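# Move glass flask from heating mantle into desk cork ring

## Task

Lift the round-bottom flask out of the heating mantle and leave it standing upright in a cork ring placed on the desk (the cork rings sit on the shelved bench by the window, so one must first be fetched). The flask must never touch the floor, must not drop more than a few centimetres or be knocked hard (either breaks it), and the robot must not tip over or be left tilted. At the end the robot must have released the flask and backed away, and the result must stay in place without the robot holding it.

## Robot and tools

Robot: a wheeled base with a vertical column, a tilting head and two six-joint arms (left and right), each ending in a two-finger gripper. Folded, it is 0.73 m long, 0.62 m wide, 1.88 m tall, with its front 0.40 m ahead of the column. The base drives forward/back and turns in place; it cannot move sideways.

Frames: the base frame sits on the floor under the column, midway between the drive wheels; x points forward, y to the robot's left, z up. left_hand and right_hand are reported in this frame as the point where the fingers meet (tips are 8 mm further). quat_wxyz rotates (0,0,1) onto the finger direction; the hand's y axis runs along the opening. Odometry is the base frame as it was when the scene began; it counts wheel turns only, so slipping shows as travel. Heading runs -3.142 to 3.142, positive = left.

execute_actions: argument actions is a list holding one action (or empty, which just reports state and images). An action may contain base, joints, or both, plus optional speeds; the parts start together. base holds exactly one key: translate_m (relative offset in metres from the current spot, forward positive, -3 to 3) or rotate_rad (relative turn in radians, counter-clockwise from above positive, -3.2 to 3.2). Very long base moves are refused. joints is a dictionary of absolute targets by name: head_tilt_rad (-0.61 to 1.308, 0 roughly level, positive tilts down); left_joint1_rad..left_joint6_rad and right_joint1_rad..right_joint6_rad in radians; left_gripper_m and right_gripper_m as fingertip gap in metres, 0 to 0.093. Joint ranges: joint1 -2.879 to 2.879, joint2 0 to 3.141, joint3 0 to 3.019, joint4 -1.692 to 1.57, joint5 -1.57 to 1.57 (positive swings the hand to the robot's right), joint6 -2.094 to 2.094 (positive rolls clockwise viewed from behind the hand). speeds can lower top speed for this action only: translate_m 0.05 to 0.8 m/s, rotate_rad 0.1 to 1 rad/s (defaults are the maxima); it does not slow arms. cameras picks images: cam_head_left, cam_head_right, cam_left_wrist, cam_right_wrist, nav_camera, or all (default). Unknown keys or values outside range cause the whole call to be rejected with no motion. A joint left out may keep pushing toward an earlier target.

wait: seconds 0 to 10; commands nothing and returns state and images. zoom_image: camera name plus region [x0,y0,x1,y1] in pixels of that camera's last full image (origin top-left, at most 504x504). finished_scene: pass the current scene number; it is final and reports success.

Arm geometry (approximate): with left joint1 at -1.57 or right joint1 at 1.57 and joints 5, 6 at 0, the arm moves in a vertical forward plane 0.23 m beside the column. Let a = j2 - 0.35, b = 1.05 + j2 - j3, c = b - j4 (c = 1.57 means fingers straight down). Hand ahead = 0.12 + 0.39 sin a + 0.38 cos b + 0.25 cos c; up = 1.46 + 0.39 cos a - 0.38 sin b - 0.25 sin c. Example: j2,j3,j4 = 0.93, 0.78, 0.14 gives 0.60 m ahead, 1.21 m up. Real hands sit up to ~5 cm lower and nearer the column (~12 cm with heavy loads); trust the reported hand position (1-3 cm accuracy). Reach is about 1 m from the shoulder and no lower than 0.47 m, so the floor is unreachable. Light objects (under 0.3 kg) are easy to carry fingers-down from 0.65 to 1.6 m high out to 0.6 m ahead.

Gripping: fingers are 7 cm long, outer width 1 cm over the reported gap at the tips and 5 cm at the base; the housing is 10 cm wide, 7 cm thick, and the wrist camera sticks out 11 cm on one side. Command a gap smaller than the object; off_target is then normal. A reported gap staying 0.002 m or more above target means something is held. Small changes (under ~0.03 rad, 0.08 for joints 2 and 3) may not move a joint at all. For gentle contact, step about 0.05 rad per call from your previous target.

Result lines: base_status and joint_status give each motion's outcome: done (within tolerance; for the base, wheels turned fully even if slipping), off_target (stopped short, may still push), contact_stop (base only, a wheel stalled; back off 0.05 m before retrying or turning), time_out (stopped at the time limit; the arm holds a nearby target and resumes if freed). "joint command not followed" with a cause line means a self-collision check blocked that arm's joints; reverse each joint involved by at least 0.05 rad, or move the other arm away. on_its_own lists uncommanded behaviour; "held at" is a target, not a position. turned_by_wheels vs turned_by_imu differing by more than ~4% and 0.05 rad signals a collision or slip. base_tilt is in degrees (forward, right positive); a drop of 0.5 degrees forward during a move means the base is leaning back: reverse 0.05 m. wheel_motors_off = 1 means the wheels were cut for 2 s after about 3 s of hard pushing. motor_effort (wheels only, percent, peak in brackets) and joint torques are noisy hints of loads or contact. Motor temperatures are listed per arm; MOTOR HOT appears from 85 °C, and at 100 °C the arm goes limp and drops what it holds (OVER-TEMPERATURE FAULT). To relieve a straining arm, resend its reported joint positions as targets.

Cameras: calibration gives intrinsics K, distortion D and T_world_to_cam in the base frame; wrist camera poses depend on joint readings and may be several times less accurate.

Avoid: dropping or knocking the glass flask, letting it reach the floor, arms striking or pressing on each other (especially near the centre line), table tops between 0.30 and 1.20 m catching the column, long hard pushes that overheat motors or cut the wheels. Something may occasionally nudge loose objects, so check before ending. The robot keeps its last command while you think.

Each tool is called after "Request:" as name(argument=value, ...), one argument or row to a line, values as JSON.

## Session

Request:
execute_actions(
  actions=[
    {"joints":{"head_tilt_rad":0.3}},
  ],
)

Scene clock: 0.90 s.
Joint torques (N m, as the arm reports them, + toward a larger angle): left_arm=[-0.03 -8.16 -0.29 -0.99 -0.06 -0.01] | right_arm=[-0.96 -6.17 -0.95 -1.39  0.01 -0.03]
Motor temperatures (°C, as the motors report them): left_arm=[24 23 22 25 24 24] | right_arm=[25 27 22 26 25 23]
base_odometry: x=+0.000 y=+0.000 heading=+0.000 (m, m, rad; odometry frame)
turned_by_wheels: +0.000 (rad since the last result)
turned_by_imu: +0.000 (rad since the last result)
base_tilt: forward=-0.2 right=-0.4 (deg)
base_status: not commanded
joint_positions: head_tilt_rad=+0.319 left_joint1_rad=-1.566 left_joint2_rad=+0.856 left_joint3_rad=+0.407 left_joint4_rad=-0.976 left_joint5_rad=+0.013 left_joint6_rad=-0.090 left_gripper_m=+0.095 right_joint1_rad=+1.579 right_joint2_rad=+0.912 right_joint3_rad=+0.389 right_joint4_rad=-0.938 right_joint5_rad=-0.043 right_joint6_rad=+0.044 right_gripper_m=+0.094
joint_status: all done
wheel_motors_off: 0
motor_effort: left_wheel=+1(0) right_wheel=+0(1) (%)
left_hand: x=+0.1473 y=+0.2233 z=+1.2588 quat_wxyz=(+0.435, +0.045, -0.899, -0.015) (m; base frame)
right_hand: x=+0.1324 y=-0.2165 z=+1.2538 quat_wxyz=(+0.452, -0.026, -0.891, -0.011) (m; base frame)
pictures: cam_head_left, cam_head_right, cam_left_wrist, cam_right_wrist, nav_camera
camera_calibration (this result's frames):
cam_head_left: T_world_to_cam=[[0.0578204, -0.998126, 0.0200143, -0.0044278], [-0.297235, -0.0363503, -0.954112, 1.48445], [0.953052, 0.0492181, -0.29878, 0.341399], [0, 0, 0, 1]] pos_world=[0.116115, 0.0327375, 1.51842]
cam_head_right: T_world_to_cam=[[0.0654407, -0.997856, -0.00137467, -0.0522986], [-0.315657, -0.0193943, -0.948675, 1.48158], [0.946614, 0.0625159, -0.316249, 0.373601], [0, 0, 0, 1]] pos_world=[0.117439, -0.0468082, 1.52362]
Images, in order (width x height): cam_head_left 672x504, cam_head_right 672x504, cam_left_wrist 672x504, cam_right_wrist 672x504, nav_camera 672x504.

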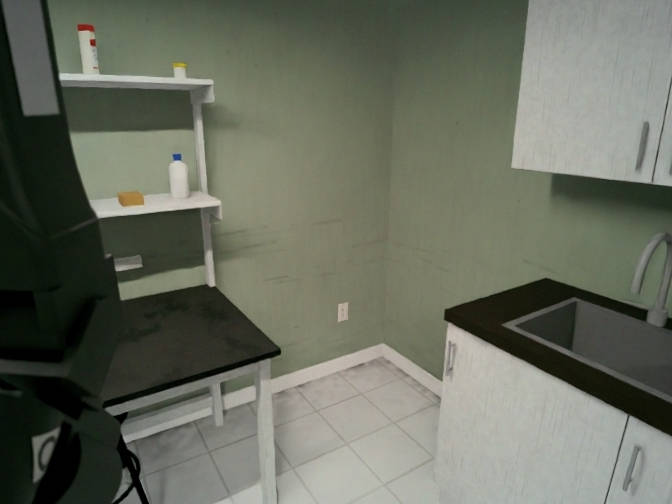

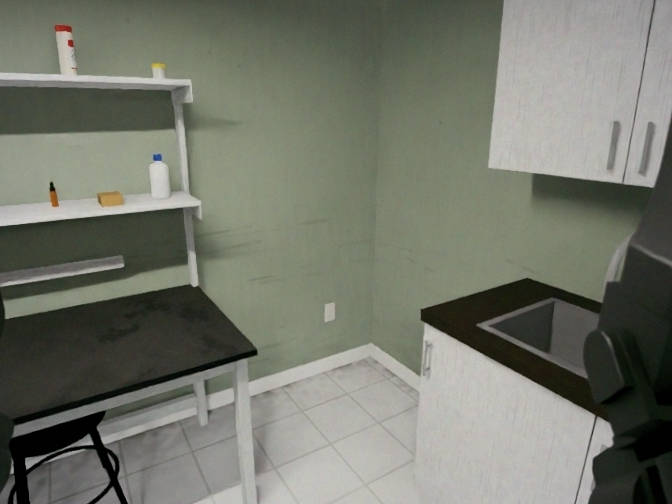

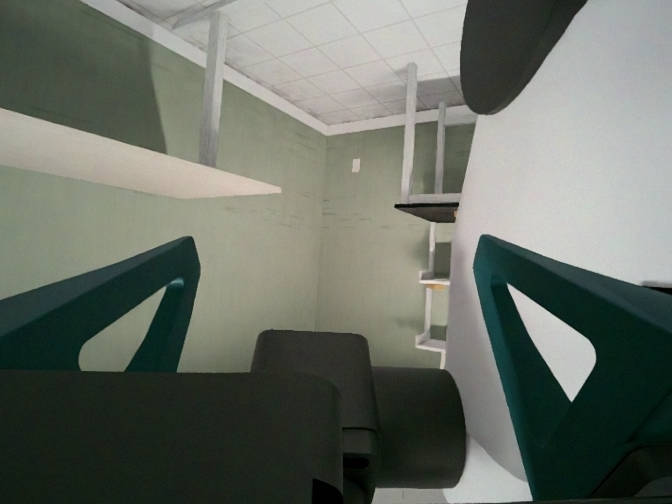

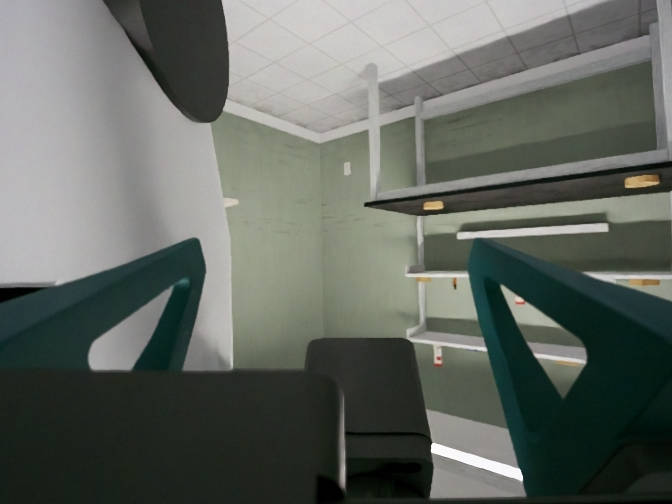

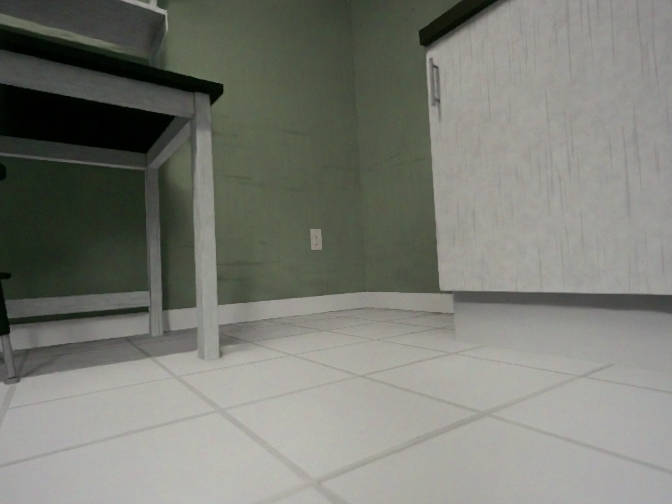

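Rings behind; desk behind-left. Scan left.

Request:
execute_actions(
  actions=[
    {"base":{"rotate_rad":1.0}},
  ],
  cameras=["cam_head_right"],
)

Request:
execute_actions(
  actions=[
    {"base":{"rotate_rad":1.1}},
  ],
  cameras=["cam_head_right"],
)

Request:
execute_actions(
  actions=[
    {"base":{"rotate_rad":1.1}},
  ],
  cameras=["cam_head_right"],
)

Request:
execute_actions(
  actions=[
    {"base":{"rotate_rad":1.0}},
  ],
  cameras=["cam_head_left"],
)

Scene clock: 8.90 s.
Joint torques (N m, as the arm reports them, + toward a larger angle): left_arm=[-0.29 -8.26 -0.27 -1.06 -0.06 -0.01] | right_arm=[-1.06 -6.15 -0.95 -1.39  0.02 -0.02]
Motor temperatures (°C, as the motors report them): left_arm=[24 23 22 25 24 24] | right_arm=[25 27 22 26 25 23]
base_odometry: x=+0.000 y=+0.000 heading=+0.999 (m, m, rad; odometry frame)
turned_by_wheels: +0.999 (rad since the last result)
turned_by_imu: +0.983 (rad since the last result)
base_tilt: forward=-0.1 right=-0.4 (deg)
base_status: done
joint_positions: head_tilt_rad=+0.319 left_joint1_rad=-1.566 left_joint2_rad=+0.856 left_joint3_rad=+0.407 left_joint4_rad=-0.976 left_joint5_rad=+0.013 left_joint6_rad=-0.090 left_gripper_m=+0.095 right_joint1_rad=+1.579 right_joint2_rad=+0.912 right_joint3_rad=+0.389 right_joint4_rad=-0.938 right_joint5_rad=-0.043 right_joint6_rad=+0.044 right_gripper_m=+0.094
joint_status: not commanded
wheel_motors_off: 0
motor_effort: left_wheel=-4(44) right_wheel=+3(42) (%)
left_hand: x=+0.1473 y=+0.2233 z=+1.2588 quat_wxyz=(+0.435, +0.045, -0.899, -0.015) (m; base frame)
right_hand: x=+0.1324 y=-0.2165 z=+1.2538 quat_wxyz=(+0.452, -0.026, -0.891, -0.011) (m; base frame)
pictures: cam_head_right
camera_calibration (this result's frames):
cam_head_right: T_world_to_cam=[[0.0654409, -0.997856, -0.00136637, -0.0523113], [-0.315537, -0.0193943, -0.948715, 1.48164], [0.946654, 0.0625159, -0.316129, 0.373414], [0, 0, 0, 1]] pos_world=[0.117441, -0.0468082, 1.52363]
Images, in order (width x height): cam_head_right 672x504.

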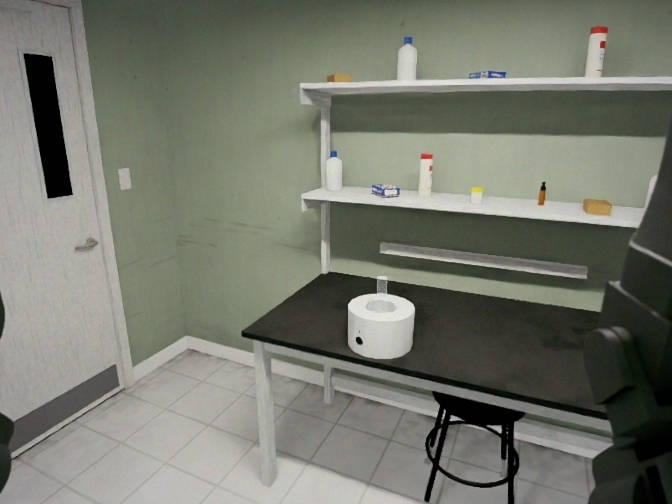

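Scene clock: 11.37 s.
Joint torques (N m, as the arm reports them, + toward a larger angle): left_arm=[-0.36 -7.9  -0.26 -1.04 -0.05 -0.02] | right_arm=[-1.05 -6.18 -0.98 -1.42  0.02 -0.03]
Motor temperatures (°C, as the motors report them): left_arm=[24 23 22 25 24 24] | right_arm=[25 27 22 26 25 23]
base_odometry: x=+0.000 y=+0.000 heading=+2.098 (m, m, rad; odometry frame)
turned_by_wheels: +1.099 (rad since the last result)
turned_by_imu: +1.087 (rad since the last result)
base_tilt: forward=-0.2 right=-0.4 (deg)
base_status: done
joint_positions: head_tilt_rad=+0.319 left_joint1_rad=-1.566 left_joint2_rad=+0.856 left_joint3_rad=+0.407 left_joint4_rad=-0.976 left_joint5_rad=+0.013 left_joint6_rad=-0.090 left_gripper_m=+0.095 right_joint1_rad=+1.579 right_joint2_rad=+0.912 right_joint3_rad=+0.389 right_joint4_rad=-0.938 right_joint5_rad=-0.043 right_joint6_rad=+0.044 right_gripper_m=+0.094
joint_status: not commanded
wheel_motors_off: 0
motor_effort: left_wheel=-2(30) right_wheel=+3(30) (%)
left_hand: x=+0.1473 y=+0.2233 z=+1.2588 quat_wxyz=(+0.435, +0.045, -0.899, -0.015) (m; base frame)
right_hand: x=+0.1324 y=-0.2165 z=+1.2538 quat_wxyz=(+0.452, -0.026, -0.891, -0.011) (m; base frame)
pictures: cam_head_right
camera_calibration (this result's frames):
cam_head_right: T_world_to_cam=[[0.0654409, -0.997856, -0.00136401, -0.052315], [-0.315503, -0.0193943, -0.948727, 1.48165], [0.946666, 0.0625159, -0.316095, 0.373361], [0, 0, 0, 1]] pos_world=[0.117441, -0.0468082, 1.52363]
Images, in order (width x height): cam_head_right 672x504.

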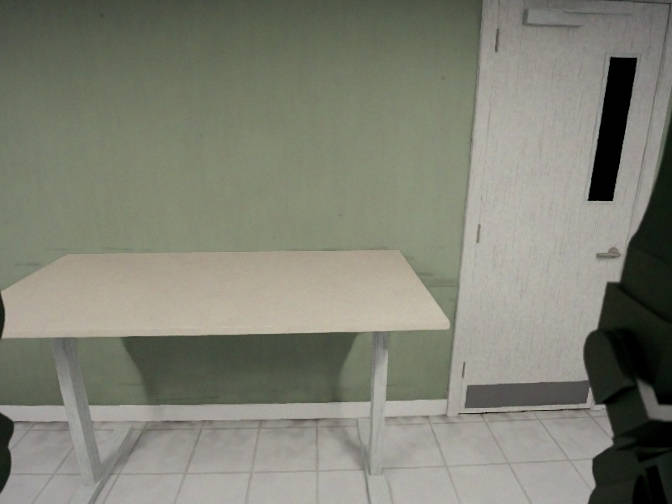

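Scene clock: 13.83 s.
Joint torques (N m, as the arm reports them, + toward a larger angle): left_arm=[ 0.03 -8.12 -0.31 -1.06 -0.01 -0.01] | right_arm=[-0.93 -6.17 -0.94 -1.38  0.01 -0.03]
Motor temperatures (°C, as the motors report them): left_arm=[24 23 22 25 24 24] | right_arm=[25 27 22 26 25 23]
base_odometry: x=+0.000 y=+0.000 heading=-3.086 (m, m, rad; odometry frame)
turned_by_wheels: +1.099 (rad since the last result)
turned_by_imu: +1.087 (rad since the last result)
base_tilt: forward=-0.1 right=-0.4 (deg)
base_status: done
joint_positions: head_tilt_rad=+0.319 left_joint1_rad=-1.566 left_joint2_rad=+0.856 left_joint3_rad=+0.407 left_joint4_rad=-0.976 left_joint5_rad=+0.013 left_joint6_rad=-0.090 left_gripper_m=+0.095 right_joint1_rad=+1.579 right_joint2_rad=+0.912 right_joint3_rad=+0.389 right_joint4_rad=-0.938 right_joint5_rad=-0.043 right_joint6_rad=+0.044 right_gripper_m=+0.094
joint_status: not commanded
wheel_motors_off: 0
motor_effort: left_wheel=-2(31) right_wheel=+3(30) (%)
left_hand: x=+0.1473 y=+0.2233 z=+1.2588 quat_wxyz=(+0.435, +0.045, -0.899, -0.015) (m; base frame)
right_hand: x=+0.1324 y=-0.2165 z=+1.2538 quat_wxyz=(+0.452, -0.026, -0.891, -0.011) (m; base frame)
pictures: cam_head_right
camera_calibration (this result's frames):
cam_head_right: T_world_to_cam=[[0.065441, -0.997856, -0.00136243, -0.0523174], [-0.31548, -0.0193943, -0.948734, 1.48167], [0.946673, 0.0625159, -0.316072, 0.373326], [0, 0, 0, 1]] pos_world=[0.117442, -0.0468082, 1.52363]
Images, in order (width x height): cam_head_right 672x504.

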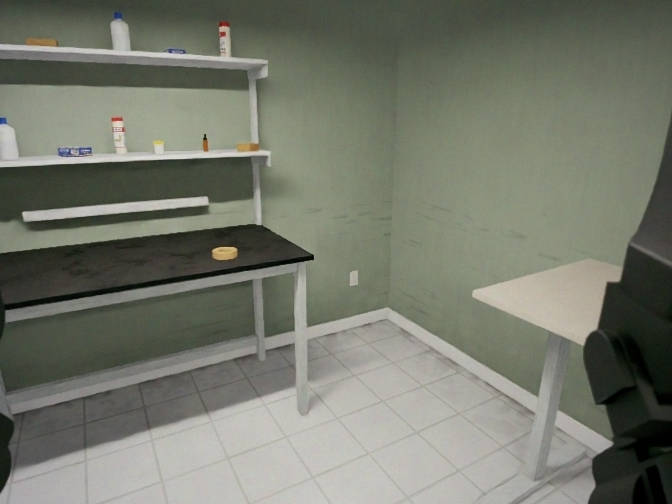

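Scene clock: 16.20 s.
Joint torques (N m, as the arm reports them, + toward a larger angle): left_arm=[-0.06 -7.91 -0.37 -1.11 -0.04 -0.04] | right_arm=[-0.91 -6.29 -0.9  -1.37  0.01 -0.03]
Motor temperatures (°C, as the motors report them): left_arm=[24 23 22 25 24 24] | right_arm=[25 27 22 26 25 23]
base_odometry: x=+0.000 y=+0.000 heading=-2.087 (m, m, rad; odometry frame)
turned_by_wheels: +0.999 (rad since the last result)
turned_by_imu: +0.988 (rad since the last result)
base_tilt: forward=-0.2 right=-0.4 (deg)
base_status: done
joint_positions: head_tilt_rad=+0.319 left_joint1_rad=-1.566 left_joint2_rad=+0.856 left_joint3_rad=+0.407 left_joint4_rad=-0.976 left_joint5_rad=+0.013 left_joint6_rad=-0.090 left_gripper_m=+0.095 right_joint1_rad=+1.579 right_joint2_rad=+0.912 right_joint3_rad=+0.389 right_joint4_rad=-0.938 right_joint5_rad=-0.043 right_joint6_rad=+0.044 right_gripper_m=+0.095
joint_status: not commanded
wheel_motors_off: 0
motor_effort: left_wheel=-3(31) right_wheel=+3(30) (%)
left_hand: x=+0.1473 y=+0.2233 z=+1.2588 quat_wxyz=(+0.435, +0.045, -0.899, -0.015) (m; base frame)
right_hand: x=+0.1324 y=-0.2165 z=+1.2538 quat_wxyz=(+0.452, -0.026, -0.891, -0.011) (m; base frame)
pictures: cam_head_left
camera_calibration (this result's frames):
cam_head_left: T_world_to_cam=[[0.0578162, -0.998126, 0.0200264, -0.00444609], [-0.297037, -0.0363503, -0.954174, 1.48453], [0.953114, 0.0492181, -0.298582, 0.341091], [0, 0, 0, 1]] pos_world=[0.116119, 0.0327375, 1.51843]
Images, in order (width x height): cam_head_left 672x504.

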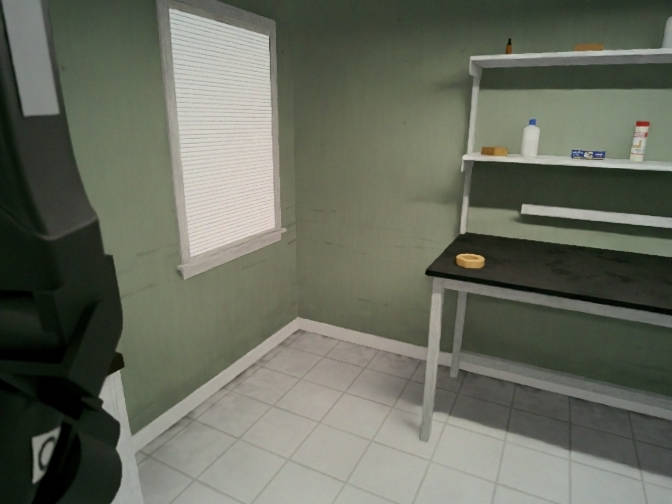

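Request:
execute_actions(
  actions=[
    {"base":{"rotate_rad":-0.80}},
  ],
  cameras=[],
)

Request:
execute_actions(
  actions=[
    {"base":{"translate_m":1.2},"joints":{"head_tilt_rad":0.75}},
  ],
  cameras=["cam_head_left","cam_head_right"],
)

Scene clock: 23.37 s.
Joint torques (N m, as the arm reports them, + toward a larger angle): left_arm=[-0.09 -8.15 -0.28 -1.   -0.04 -0.01] | right_arm=[-0.95 -6.17 -0.92 -1.42  0.02 -0.03]
Motor temperatures (°C, as the motors report them): left_arm=[24 23 22 25 24 24] | right_arm=[25 27 22 26 25 23]
base_odometry: x=+0.000 y=+0.000 heading=-2.884 (m, m, rad; odometry frame)
turned_by_wheels: -0.797 (rad since the last result)
turned_by_imu: -0.790 (rad since the last result)
base_tilt: forward=-0.2 right=-0.4 (deg)
base_status: done
joint_positions: head_tilt_rad=+0.319 left_joint1_rad=-1.566 left_joint2_rad=+0.856 left_joint3_rad=+0.407 left_joint4_rad=-0.976 left_joint5_rad=+0.013 left_joint6_rad=-0.090 left_gripper_m=+0.095 right_joint1_rad=+1.579 right_joint2_rad=+0.912 right_joint3_rad=+0.389 right_joint4_rad=-0.938 right_joint5_rad=-0.043 right_joint6_rad=+0.044 right_gripper_m=+0.095
joint_status: not commanded
wheel_motors_off: 0
motor_effort: left_wheel=-1(35) right_wheel=-1(32) (%)
left_hand: x=+0.1473 y=+0.2233 z=+1.2588 quat_wxyz=(+0.435, +0.045, -0.899, -0.015) (m; base frame)
right_hand: x=+0.1324 y=-0.2165 z=+1.2538 quat_wxyz=(+0.452, -0.026, -0.891, -0.011) (m; base frame)
pictures: none
No camera images: the call's "cameras" was empty. Leave "cameras" out to get every camera's image.

Scene clock: 26.77 s.
Joint torques (N m, as the arm reports them, + toward a larger angle): left_arm=[ 0.1  -8.15 -0.38 -1.03  0.   -0.03] | right_arm=[-0.93 -6.2  -0.97 -1.42  0.01 -0.03]
Motor temperatures (°C, as the motors report them): left_arm=[24 23 22 25 24 24] | right_arm=[25 27 22 26 25 23]
base_odometry: x=-1.160 y=-0.306 heading=-2.883 (m, m, rad; odometry frame)
turned_by_wheels: +0.001 (rad since the last result)
turned_by_imu: +0.000 (rad since the last result)
base_tilt: forward=-0.2 right=-0.4 (deg)
base_status: done
joint_positions: head_tilt_rad=+0.753 left_joint1_rad=-1.566 left_joint2_rad=+0.856 left_joint3_rad=+0.409 left_joint4_rad=-0.976 left_joint5_rad=+0.013 left_joint6_rad=-0.090 left_gripper_m=+0.095 right_joint1_rad=+1.579 right_joint2_rad=+0.912 right_joint3_rad=+0.389 right_joint4_rad=-0.938 right_joint5_rad=-0.043 right_joint6_rad=+0.044 right_gripper_m=+0.095
joint_status: all done
wheel_motors_off: 0
motor_effort: left_wheel=+1(64) right_wheel=-1(34) (%)
left_hand: x=+0.1483 y=+0.2233 z=+1.2584 quat_wxyz=(+0.435, +0.045, -0.899, -0.015) (m; base frame)
right_hand: x=+0.1322 y=-0.2165 z=+1.2539 quat_wxyz=(+0.452, -0.026, -0.891, -0.011) (m; base frame)
pictures: cam_head_left, cam_head_right
camera_calibration (this result's frames):
cam_head_left: T_world_to_cam=[[0.0608783, -0.998126, -0.00613224, 0.035685], [-0.670612, -0.0363503, -0.740918, 1.1748], [0.739306, 0.0492181, -0.671568, 0.92618], [0, 0, 0, 1]] pos_world=[0.100929, 0.0327375, 1.49264]
cam_head_right: T_world_to_cam=[[0.0588064, -0.997856, -0.0287435, -0.00981892], [-0.685044, -0.0193943, -0.728244, 1.16059], [0.726125, 0.0625159, -0.684715, 0.952063], [0, 0, 0, 1]] pos_world=[0.104315, -0.0468082, 1.4968]
Images, in order (width x height): cam_head_left 672x504, cam_head_right 672x504.

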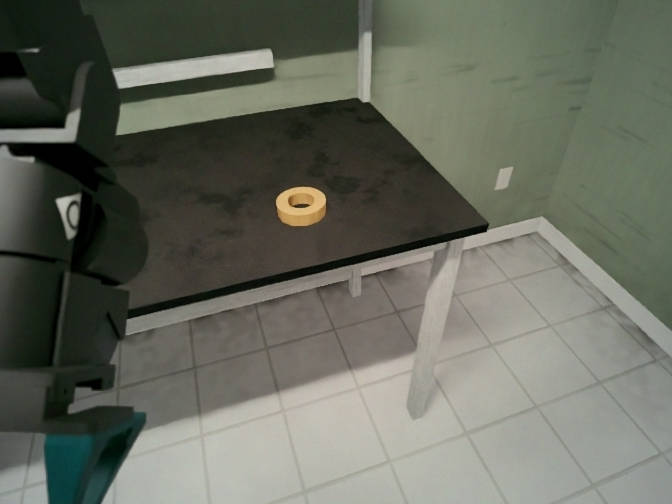

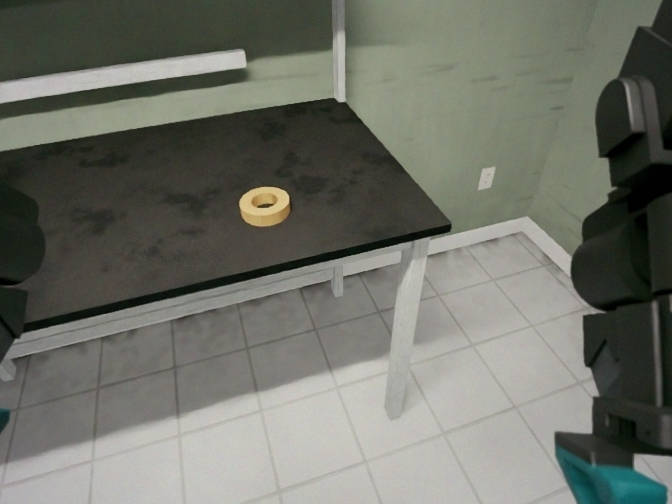

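Request:
execute_actions(
  actions=[
    {"joints":{"left_joint2_rad":1.40,"left_joint3_rad":1.26,"left_joint4_rad":-0.38,"left_joint6_rad":0,"left_gripper_m":0.06,"head_tilt_rad":0.95}},
  ],
  cameras=[],
)

Request:
execute_actions(
  actions=[
    {"base":{"translate_m":0.3}},
  ],
  cameras=["cam_left_wrist","cam_head_right"],
)

Scene clock: 36.63 s.
Joint torques (N m, as the arm reports them, + toward a larger angle): left_arm=[  0.17 -18.81   3.35   0.44  -0.02   0.08] | right_arm=[-0.96 -5.98 -0.94 -1.4   0.02 -0.03]
Motor temperatures (°C, as the motors report them): left_arm=[24 23 22 25 24 24] | right_arm=[25 27 22 26 25 23]
base_odometry: x=-1.160 y=-0.306 heading=-2.883 (m, m, rad; odometry frame)
turned_by_wheels: +0.000 (rad since the last result)
turned_by_imu: -0.001 (rad since the last result)
base_tilt: forward=-0.2 right=-0.4 (deg)
base_status: not commanded
joint_positions: head_tilt_rad=+0.950 left_joint1_rad=-1.566 left_joint2_rad=+1.392 left_joint3_rad=+1.260 left_joint4_rad=-0.380 left_joint5_rad=+0.013 left_joint6_rad=-0.008 left_gripper_m=+0.060 right_joint1_rad=+1.579 right_joint2_rad=+0.912 right_joint3_rad=+0.389 right_joint4_rad=-0.938 right_joint5_rad=-0.043 right_joint6_rad=+0.044 right_gripper_m=+0.095
joint_status: all done
wheel_motors_off: 0
motor_effort: left_wheel=+4(2) right_wheel=-2(2) (%)
left_hand: x=+0.6058 y=+0.2253 z=+1.0504 quat_wxyz=(-0.006, +0.005, -1.000, +0.004) (m; base frame)
right_hand: x=+0.1322 y=-0.2165 z=+1.2539 quat_wxyz=(+0.452, -0.026, -0.891, -0.011) (m; base frame)
pictures: none
No camera images: the call's "cameras" was empty. Leave "cameras" out to get every camera's image.

Scene clock: 38.70 s.
Joint torques (N m, as the arm reports them, + toward a larger angle): left_arm=[ -0.44 -18.75   3.56   0.42  -0.02   0.09] | right_arm=[-1.01 -6.26 -0.99 -1.42  0.01 -0.03]
Motor temperatures (°C, as the motors report them): left_arm=[24 24 22 25 24 24] | right_arm=[25 27 22 26 25 23]
base_odometry: x=-1.451 y=-0.383 heading=-2.883 (m, m, rad; odometry frame)
turned_by_wheels: +0.001 (rad since the last result)
turned_by_imu: +0.000 (rad since the last result)
base_tilt: forward=-0.2 right=-0.4 (deg)
base_status: done
joint_positions: head_tilt_rad=+0.951 left_joint1_rad=-1.566 left_joint2_rad=+1.392 left_joint3_rad=+1.258 left_joint4_rad=-0.380 left_joint5_rad=+0.013 left_joint6_rad=-0.008 left_gripper_m=+0.060 right_joint1_rad=+1.579 right_joint2_rad=+0.912 right_joint3_rad=+0.390 right_joint4_rad=-0.938 right_joint5_rad=-0.043 right_joint6_rad=+0.044 right_gripper_m=+0.095
joint_status: not commanded
wheel_motors_off: 0
motor_effort: left_wheel=+2(43) right_wheel=-2(39) (%)
left_hand: x=+0.6044 y=+0.2253 z=+1.0501 quat_wxyz=(-0.005, +0.005, -1.000, +0.004) (m; base frame)
right_hand: x=+0.1330 y=-0.2165 z=+1.2536 quat_wxyz=(+0.452, -0.026, -0.892, -0.011) (m; base frame)
pictures: cam_head_right, cam_left_wrist
camera_calibration (this result's frames):
cam_head_right: T_world_to_cam=[[0.0519862, -0.997856, -0.0397719, 0.00750596], [-0.81516, -0.0193943, -0.578911, 0.937122], [0.576898, 0.0625159, -0.81442, 1.15927], [0, 0, 0, 1]] pos_world=[0.0947333, -0.0468082, 1.48694]
cam_left_wrist: T_world_to_cam=[[0.00268889, -0.999905, 0.0135123, 0.212417], [-0.814852, 0.0056418, 0.579642, -0.114576], [-0.579663, -0.0125692, -0.814759, 1.33317], [0, 0, 0, 1]] pos_world=[0.678857, 0.2298, 1.14976]
Images, in order (width x height): cam_head_right 672x504, cam_left_wrist 672x504.

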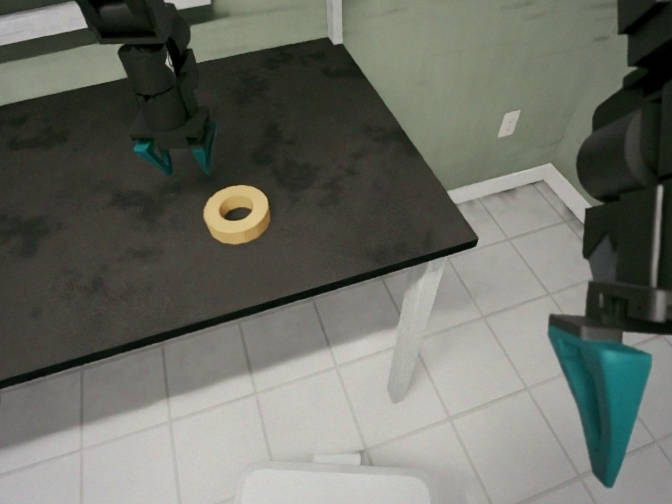

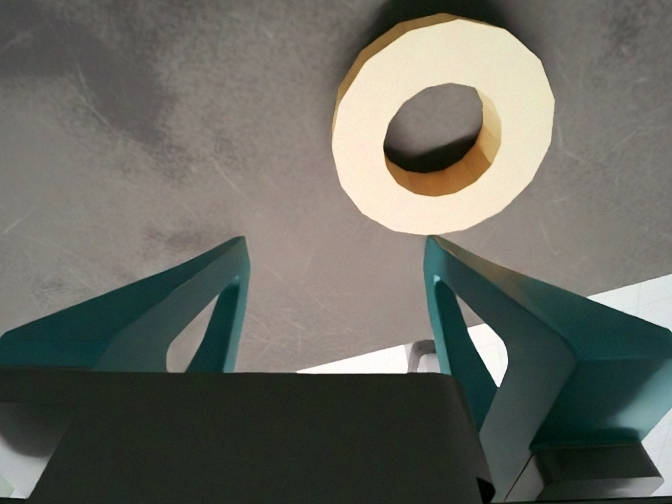

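Request:
execute_actions(
  actions=[
    {"joints":{"left_joint2_rad":1.62,"left_joint3_rad":1.39,"left_joint4_rad":-0.29,"left_gripper_m":0.078}},
  ],
  cameras=["cam_left_wrist","cam_head_right"],
)

Scene clock: 47.80 s.
Joint torques (N m, as the arm reports them, + toward a larger angle): left_arm=[ -0.11 -20.65   3.2    0.31  -0.06   0.1 ] | right_arm=[-0.95 -6.18 -1.02 -1.42  0.02 -0.03]
Motor temperatures (°C, as the motors report them): left_arm=[24 24 23 25 24 24] | right_arm=[25 27 22 26 25 23]
base_odometry: x=-1.451 y=-0.383 heading=-2.883 (m, m, rad; odometry frame)
turned_by_wheels: +0.000 (rad since the last result)
turned_by_imu: -0.001 (rad since the last result)
base_tilt: forward=-0.2 right=-0.4 (deg)
base_status: not commanded
joint_positions: head_tilt_rad=+0.951 left_joint1_rad=-1.566 left_joint2_rad=+1.626 left_joint3_rad=+1.381 left_joint4_rad=-0.288 left_joint5_rad=+0.013 left_joint6_rad=-0.008 left_gripper_m=+0.078 right_joint1_rad=+1.579 right_joint2_rad=+0.912 right_joint3_rad=+0.390 right_joint4_rad=-0.938 right_joint5_rad=-0.043 right_joint6_rad=+0.044 right_gripper_m=+0.095
joint_status: all done
wheel_motors_off: 0
motor_effort: left_wheel=+4(2) right_wheel=-2(2) (%)
left_hand: x=+0.5950 y=+0.2256 z=+0.9534 quat_wxyz=(+0.005, +0.005, -1.000, +0.004) (m; base frame)
right_hand: x=+0.1330 y=-0.2165 z=+1.2536 quat_wxyz=(+0.452, -0.026, -0.892, -0.011) (m; base frame)
pictures: cam_head_right, cam_left_wrist
camera_calibration (this result's frames):
cam_head_right: T_world_to_cam=[[0.0519862, -0.997856, -0.0397719, 0.00750596], [-0.81516, -0.0193943, -0.578911, 0.937122], [0.576898, 0.0625159, -0.81442, 1.15927], [0, 0, 0, 1]] pos_world=[0.0947333, -0.0468082, 1.48694]
cam_left_wrist: T_world_to_cam=[[0.00303787, -0.999904, 0.0135023, 0.213923], [-0.803195, 0.00560374, 0.59569, -0.0884877], [-0.595709, -0.0126546, -0.803101, 1.24738], [0, 0, 0, 1]] pos_world=[0.671352, 0.230183, 1.05159]
Images, in order (width x height): cam_head_right 672x504, cam_left_wrist 672x504.

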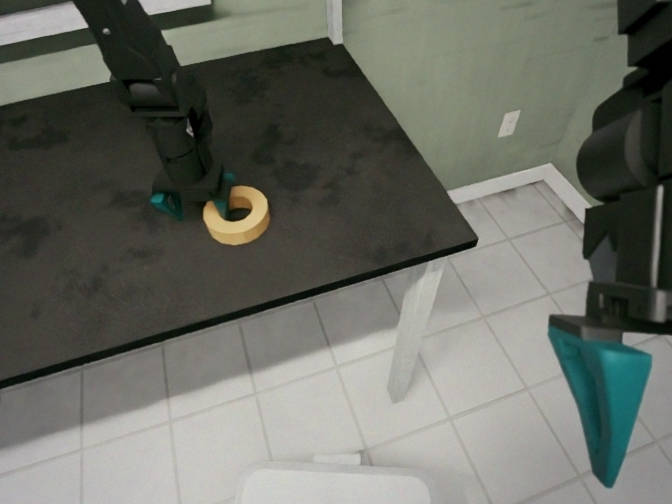

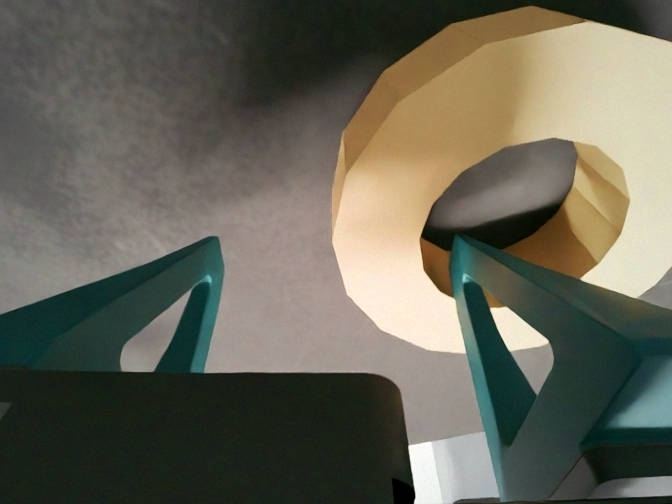

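Tips around the ring top. Down ~2.5 cm.

Request:
execute_actions(
  actions=[
    {"joints":{"left_joint2_rad":1.68,"left_joint3_rad":1.44,"left_joint4_rad":-0.27}},
  ],
  cameras=["cam_left_wrist"],
)

Request:
execute_actions(
  actions=[
    {"joints":{"left_gripper_m":0.0}},
  ],
  cameras=["cam_left_wrist","cam_head_right"],
)

Scene clock: 51.93 s.
Joint torques (N m, as the arm reports them, + toward a larger angle): left_arm=[ -0.19 -18.2    3.34   0.76  -0.04   0.08] | right_arm=[-0.88 -6.27 -1.03 -1.44  0.01 -0.03]
Motor temperatures (°C, as the motors report them): left_arm=[24 25 23 25 24 24] | right_arm=[25 27 22 26 25 23]
base_odometry: x=-1.451 y=-0.383 heading=-2.883 (m, m, rad; odometry frame)
turned_by_wheels: +0.000 (rad since the last result)
turned_by_imu: -0.001 (rad since the last result)
base_tilt: forward=-0.2 right=-0.4 (deg)
base_status: not commanded
joint_positions: head_tilt_rad=+0.951 left_joint1_rad=-1.566 left_joint2_rad=+1.653 left_joint3_rad=+1.433 left_joint4_rad=-0.276 left_joint5_rad=+0.013 left_joint6_rad=-0.008 left_gripper_m=+0.078 right_joint1_rad=+1.579 right_joint2_rad=+0.912 right_joint3_rad=+0.390 right_joint4_rad=-0.938 right_joint5_rad=-0.043 right_joint6_rad=+0.044 right_gripper_m=+0.095
joint_status: all done
wheel_motors_off: 0
motor_effort: left_wheel=+4(2) right_wheel=-2(2) (%)
left_hand: x=+0.6162 y=+0.2257 z=+0.9465 quat_wxyz=(-0.014, +0.005, -1.000, +0.004) (m; base frame)
right_hand: x=+0.1330 y=-0.2165 z=+1.2536 quat_wxyz=(+0.452, -0.026, -0.892, -0.011) (m; base frame)
pictures: cam_left_wrist
camera_calibration (this result's frames):
cam_left_wrist: T_world_to_cam=[[0.00237336, -0.999906, 0.0135154, 0.214427], [-0.825112, 0.00567766, 0.56494, -0.0246957], [-0.564963, -0.0124926, -0.825021, 1.25627], [0, 0, 0, 1]] pos_world=[0.688861, 0.230241, 1.0475]
Images, in order (width x height): cam_left_wrist 672x504.

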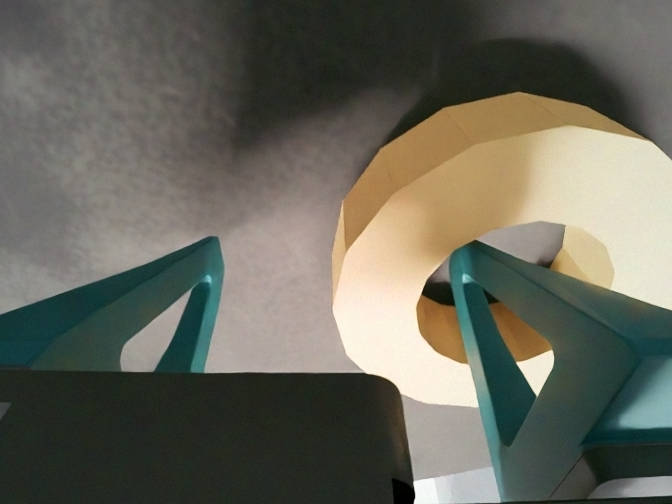

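Scene clock: 52.60 s.
Joint torques (N m, as the arm reports them, + toward a larger angle): left_arm=[  0.03 -17.83   3.23   0.64  -0.03   0.1 ] | right_arm=[-0.89 -6.3  -1.05 -1.42  0.01 -0.04]
Motor temperatures (°C, as the motors report them): left_arm=[24 25 23 25 24 24] | right_arm=[25 27 22 26 25 23]
base_odometry: x=-1.451 y=-0.383 heading=-2.883 (m, m, rad; odometry frame)
turned_by_wheels: +0.000 (rad since the last result)
turned_by_imu: +0.000 (rad since the last result)
base_tilt: forward=-0.2 right=-0.4 (deg)
base_status: not commanded
joint_positions: head_tilt_rad=+0.951 left_joint1_rad=-1.566 left_joint2_rad=+1.653 left_joint3_rad=+1.433 left_joint4_rad=-0.275 left_joint5_rad=+0.012 left_joint6_rad=-0.008 left_gripper_m=+0.022 right_joint1_rad=+1.579 right_joint2_rad=+0.912 right_joint3_rad=+0.390 right_joint4_rad=-0.938 right_joint5_rad=-0.043 right_joint6_rad=+0.044 right_gripper_m=+0.095
joint_status: left_gripper_m off_target (ended at +0.022, target +0.000)
wheel_motors_off: 0
motor_effort: left_wheel=+1(3) right_wheel=-2(2) (%)
left_hand: x=+0.6163 y=+0.2258 z=+0.9465 quat_wxyz=(-0.014, +0.005, -1.000, +0.004) (m; base frame)
right_hand: x=+0.1330 y=-0.2165 z=+1.2536 quat_wxyz=(+0.452, -0.026, -0.892, -0.011) (m; base frame)
pictures: cam_head_right, cam_left_wrist
camera_calibration (this result's frames):
cam_head_right: T_world_to_cam=[[0.0519862, -0.997856, -0.0397719, 0.00750596], [-0.81516, -0.0193943, -0.578911, 0.937122], [0.576898, 0.0625159, -0.81442, 1.15927], [0, 0, 0, 1]] pos_world=[0.0947333, -0.0468082, 1.48694]
cam_left_wrist: T_world_to_cam=[[0.00161476, -0.999913, 0.0131127, 0.215343], [-0.825327, 0.00607155, 0.564623, -0.024277], [-0.564653, -0.011734, -0.825245, 1.25617], [0, 0, 0, 1]] pos_world=[0.688919, 0.230212, 1.04753]
Images, in order (width x height): cam_head_right 672x504, cam_left_wrist 672x504.

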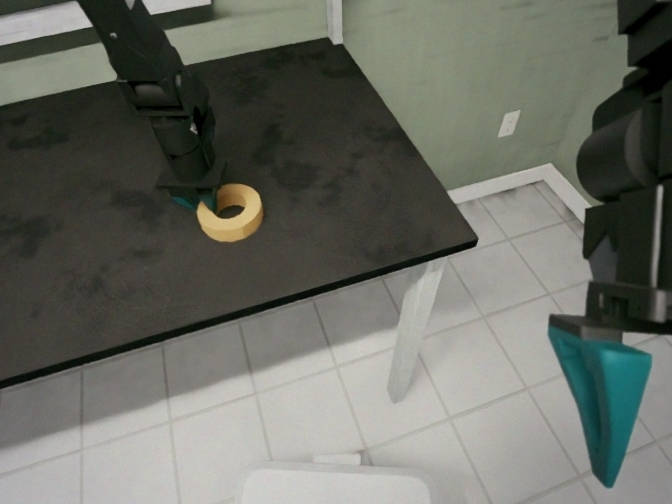

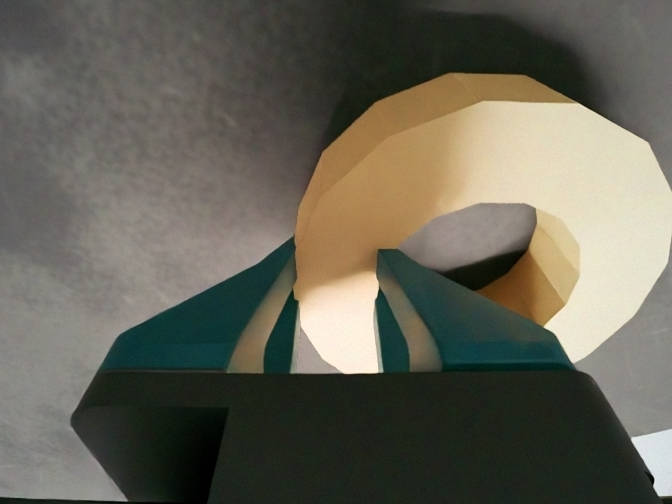

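Shallow; regrip deeper.

Request:
execute_actions(
  actions=[
    {"joints":{"left_gripper_m":0.05}},
  ],
  cameras=[],
)

Request:
execute_actions(
  actions=[
    {"joints":{"left_joint2_rad":1.715,"left_joint4_rad":-0.24}},
  ],
  cameras=["cam_left_wrist"],
)

Request:
execute_actions(
  actions=[
    {"joints":{"left_gripper_m":0.0}},
  ],
  cameras=["cam_left_wrist"],
)

Request:
execute_actions(
  actions=[
    {"joints":{"left_joint2_rad":1.0,"left_joint3_rad":0.85,"left_joint4_rad":-0.37,"head_tilt_rad":0.5}},
  ],
  cameras=["cam_left_wrist"],
)

Scene clock: 58.40 s.
Joint torques (N m, as the arm reports them, + toward a larger angle): left_arm=[ -0.11 -18.01   3.22   0.65  -0.03   0.09] | right_arm=[-0.86 -6.13 -1.02 -1.42  0.02 -0.03]
Motor temperatures (°C, as the motors report them): left_arm=[24 25 23 25 24 24] | right_arm=[25 27 22 26 25 23]
base_odometry: x=-1.451 y=-0.383 heading=-2.883 (m, m, rad; odometry frame)
turned_by_wheels: +0.000 (rad since the last result)
turned_by_imu: -0.001 (rad since the last result)
base_tilt: forward=-0.1 right=-0.3 (deg)
base_status: not commanded
joint_positions: head_tilt_rad=+0.951 left_joint1_rad=-1.566 left_joint2_rad=+1.653 left_joint3_rad=+1.433 left_joint4_rad=-0.275 left_joint5_rad=+0.013 left_joint6_rad=-0.008 left_gripper_m=+0.050 right_joint1_rad=+1.579 right_joint2_rad=+0.912 right_joint3_rad=+0.390 right_joint4_rad=-0.938 right_joint5_rad=-0.043 right_joint6_rad=+0.044 right_gripper_m=+0.095
joint_status: all done
wheel_motors_off: 0
motor_effort: left_wheel=+2(1) right_wheel=-2(2) (%)
left_hand: x=+0.6163 y=+0.2257 z=+0.9465 quat_wxyz=(-0.014, +0.005, -1.000, +0.004) (m; base frame)
right_hand: x=+0.1330 y=-0.2165 z=+1.2536 quat_wxyz=(+0.452, -0.026, -0.892, -0.011) (m; base frame)
pictures: none
No camera images: the call's "cameras" was empty. Leave "cameras" out to get every camera's image.

Scene clock: 59.07 s.
Joint torques (N m, as the arm reports them, + toward a larger angle): left_arm=[  0.31 -17.08   2.91   0.65   0.     0.07] | right_arm=[-0.9  -6.22 -1.01 -1.37  0.01 -0.03]
Motor temperatures (°C, as the motors report them): left_arm=[24 25 23 25 24 24] | right_arm=[25 27 22 26 25 23]
base_odometry: x=-1.451 y=-0.383 heading=-2.883 (m, m, rad; odometry frame)
turned_by_wheels: +0.000 (rad since the last result)
turned_by_imu: +0.000 (rad since the last result)
base_tilt: forward=-0.2 right=-0.4 (deg)
base_status: not commanded
joint_positions: head_tilt_rad=+0.951 left_joint1_rad=-1.566 left_joint2_rad=+1.677 left_joint3_rad=+1.436 left_joint4_rad=-0.244 left_joint5_rad=+0.012 left_joint6_rad=-0.006 left_gripper_m=+0.050 right_joint1_rad=+1.579 right_joint2_rad=+0.912 right_joint3_rad=+0.390 right_joint4_rad=-0.938 right_joint5_rad=-0.043 right_joint6_rad=+0.044 right_gripper_m=+0.095
joint_status: all done
wheel_motors_off: 0
motor_effort: left_wheel=+4(5) right_wheel=-2(3) (%)
left_hand: x=+0.6136 y=+0.2256 z=+0.9353 quat_wxyz=(-0.019, +0.004, -1.000, +0.004) (m; base frame)
right_hand: x=+0.1330 y=-0.2165 z=+1.2536 quat_wxyz=(+0.452, -0.026, -0.892, -0.011) (m; base frame)
pictures: cam_left_wrist
camera_calibration (this result's frames):
cam_left_wrist: T_world_to_cam=[[-0.000650697, -0.999916, 0.0129789, 0.216841], [-0.831304, 0.00775477, 0.555764, -0.00864958], [-0.555818, -0.0104277, -0.831238, 1.24528], [0, 0, 0, 1]] pos_world=[0.685103, 0.229875, 1.03712]
Images, in order (width x height): cam_left_wrist 672x504.

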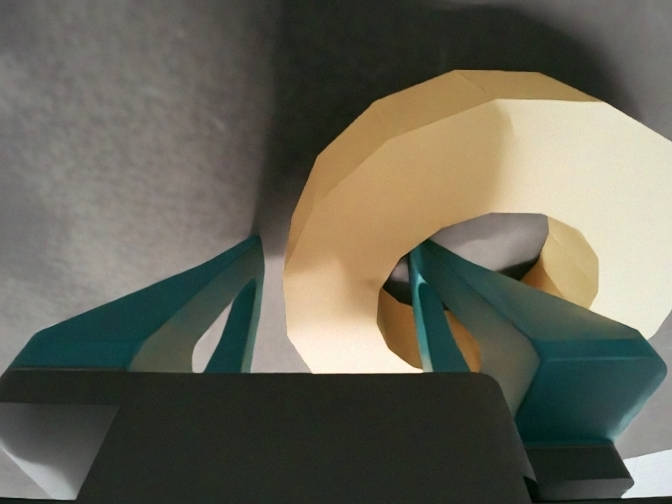

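Scene clock: 59.67 s.
Joint torques (N m, as the arm reports them, + toward a larger angle): left_arm=[ -0.22 -17.39   2.89   0.51   0.22   0.04] | right_arm=[-0.96 -6.28 -1.   -1.42  0.01 -0.03]
Motor temperatures (°C, as the motors report them): left_arm=[24 25 23 25 24 24] | right_arm=[25 27 22 26 25 23]
base_odometry: x=-1.451 y=-0.383 heading=-2.883 (m, m, rad; odometry frame)
turned_by_wheels: +0.000 (rad since the last result)
turned_by_imu: +0.000 (rad since the last result)
base_tilt: forward=-0.2 right=-0.4 (deg)
base_status: not commanded
joint_positions: head_tilt_rad=+0.951 left_joint1_rad=-1.563 left_joint2_rad=+1.677 left_joint3_rad=+1.436 left_joint4_rad=-0.244 left_joint5_rad=+0.006 left_joint6_rad=-0.005 left_gripper_m=+0.024 right_joint1_rad=+1.579 right_joint2_rad=+0.912 right_joint3_rad=+0.390 right_joint4_rad=-0.938 right_joint5_rad=-0.043 right_joint6_rad=+0.044 right_gripper_m=+0.095
joint_status: left_gripper_m off_target (ended at +0.024, target +0.000)
wheel_motors_off: 0
motor_effort: left_wheel=+4(3) right_wheel=-3(3) (%)
left_hand: x=+0.6136 y=+0.2287 z=+0.9353 quat_wxyz=(-0.019, +0.004, -1.000, +0.000) (m; base frame)
right_hand: x=+0.1330 y=-0.2165 z=+1.2536 quat_wxyz=(+0.452, -0.026, -0.892, -0.011) (m; base frame)
pictures: cam_left_wrist
camera_calibration (this result's frames):
cam_left_wrist: T_world_to_cam=[[0.00070148, -0.999987, 0.00498483, 0.226613], [-0.831303, 0.00218753, 0.555815, -0.0074538], [-0.555819, -0.0045338, -0.831291, 1.24402], [0, 0, 0, 1]] pos_world=[0.685093, 0.232267, 1.03715]
Images, in order (width x height): cam_left_wrist 672x504.

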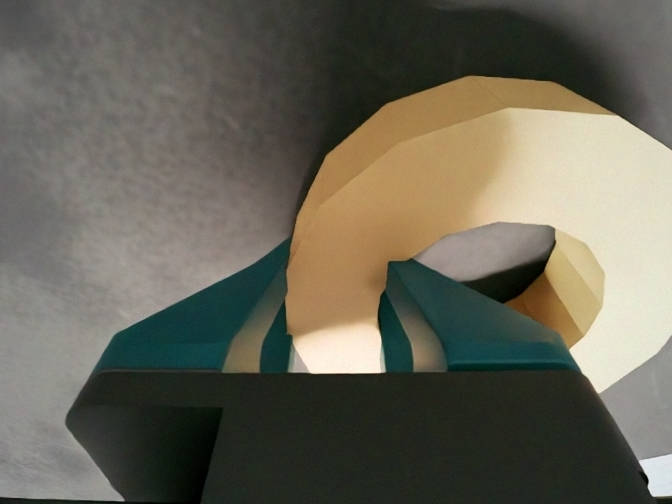

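Scene clock: 61.03 s.
Joint torques (N m, as the arm reports them, + toward a larger angle): left_arm=[ -0.23 -14.16   3.21   0.47   0.11   0.06] | right_arm=[-1.08 -6.24 -1.06 -1.4   0.01 -0.03]
Motor temperatures (°C, as the motors report them): left_arm=[24 25 23 25 24 24] | right_arm=[25 27 22 26 25 23]
base_odometry: x=-1.451 y=-0.383 heading=-2.883 (m, m, rad; odometry frame)
turned_by_wheels: +0.000 (rad since the last result)
turned_by_imu: +0.000 (rad since the last result)
base_tilt: forward=-0.2 right=-0.4 (deg)
base_status: not commanded
joint_positions: head_tilt_rad=+0.518 left_joint1_rad=-1.563 left_joint2_rad=+0.989 left_joint3_rad=+0.852 left_joint4_rad=-0.370 left_joint5_rad=+0.009 left_joint6_rad=-0.005 left_gripper_m=+0.024 right_joint1_rad=+1.579 right_joint2_rad=+0.912 right_joint3_rad=+0.390 right_joint4_rad=-0.938 right_joint5_rad=-0.043 right_joint6_rad=+0.044 right_gripper_m=+0.095
joint_status: all done
wheel_motors_off: 0
motor_effort: left_wheel=+2(3) right_wheel=-3(3) (%)
left_hand: x=+0.5022 y=+0.2264 z=+1.1644 quat_wxyz=(-0.008, +0.004, -1.000, +0.001) (m; base frame)
right_hand: x=+0.1330 y=-0.2165 z=+1.2536 quat_wxyz=(+0.452, -0.026, -0.892, -0.011) (m; base frame)
pictures: cam_left_wrist
camera_calibration (this result's frames):
cam_left_wrist: T_world_to_cam=[[0.000925469, -0.99997, 0.00772131, 0.21991], [-0.818151, 0.00368262, 0.574991, -0.256673], [-0.575002, -0.00684934, -0.818123, 1.36741], [0, 0, 0, 1]] pos_world=[0.576062, 0.230214, 1.2646]
Images, in order (width x height): cam_left_wrist 672x504.

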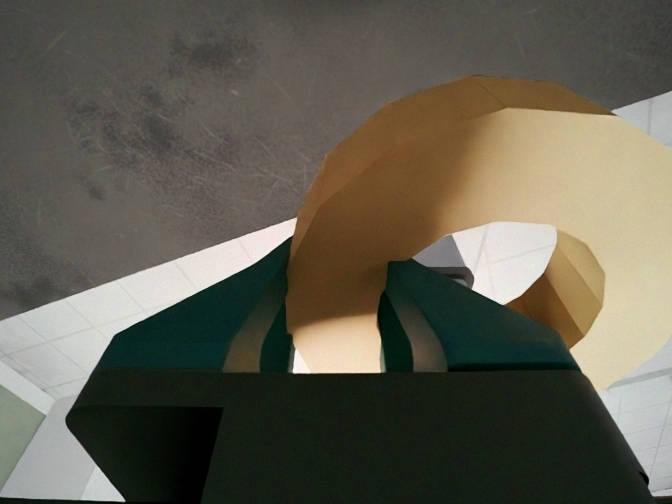

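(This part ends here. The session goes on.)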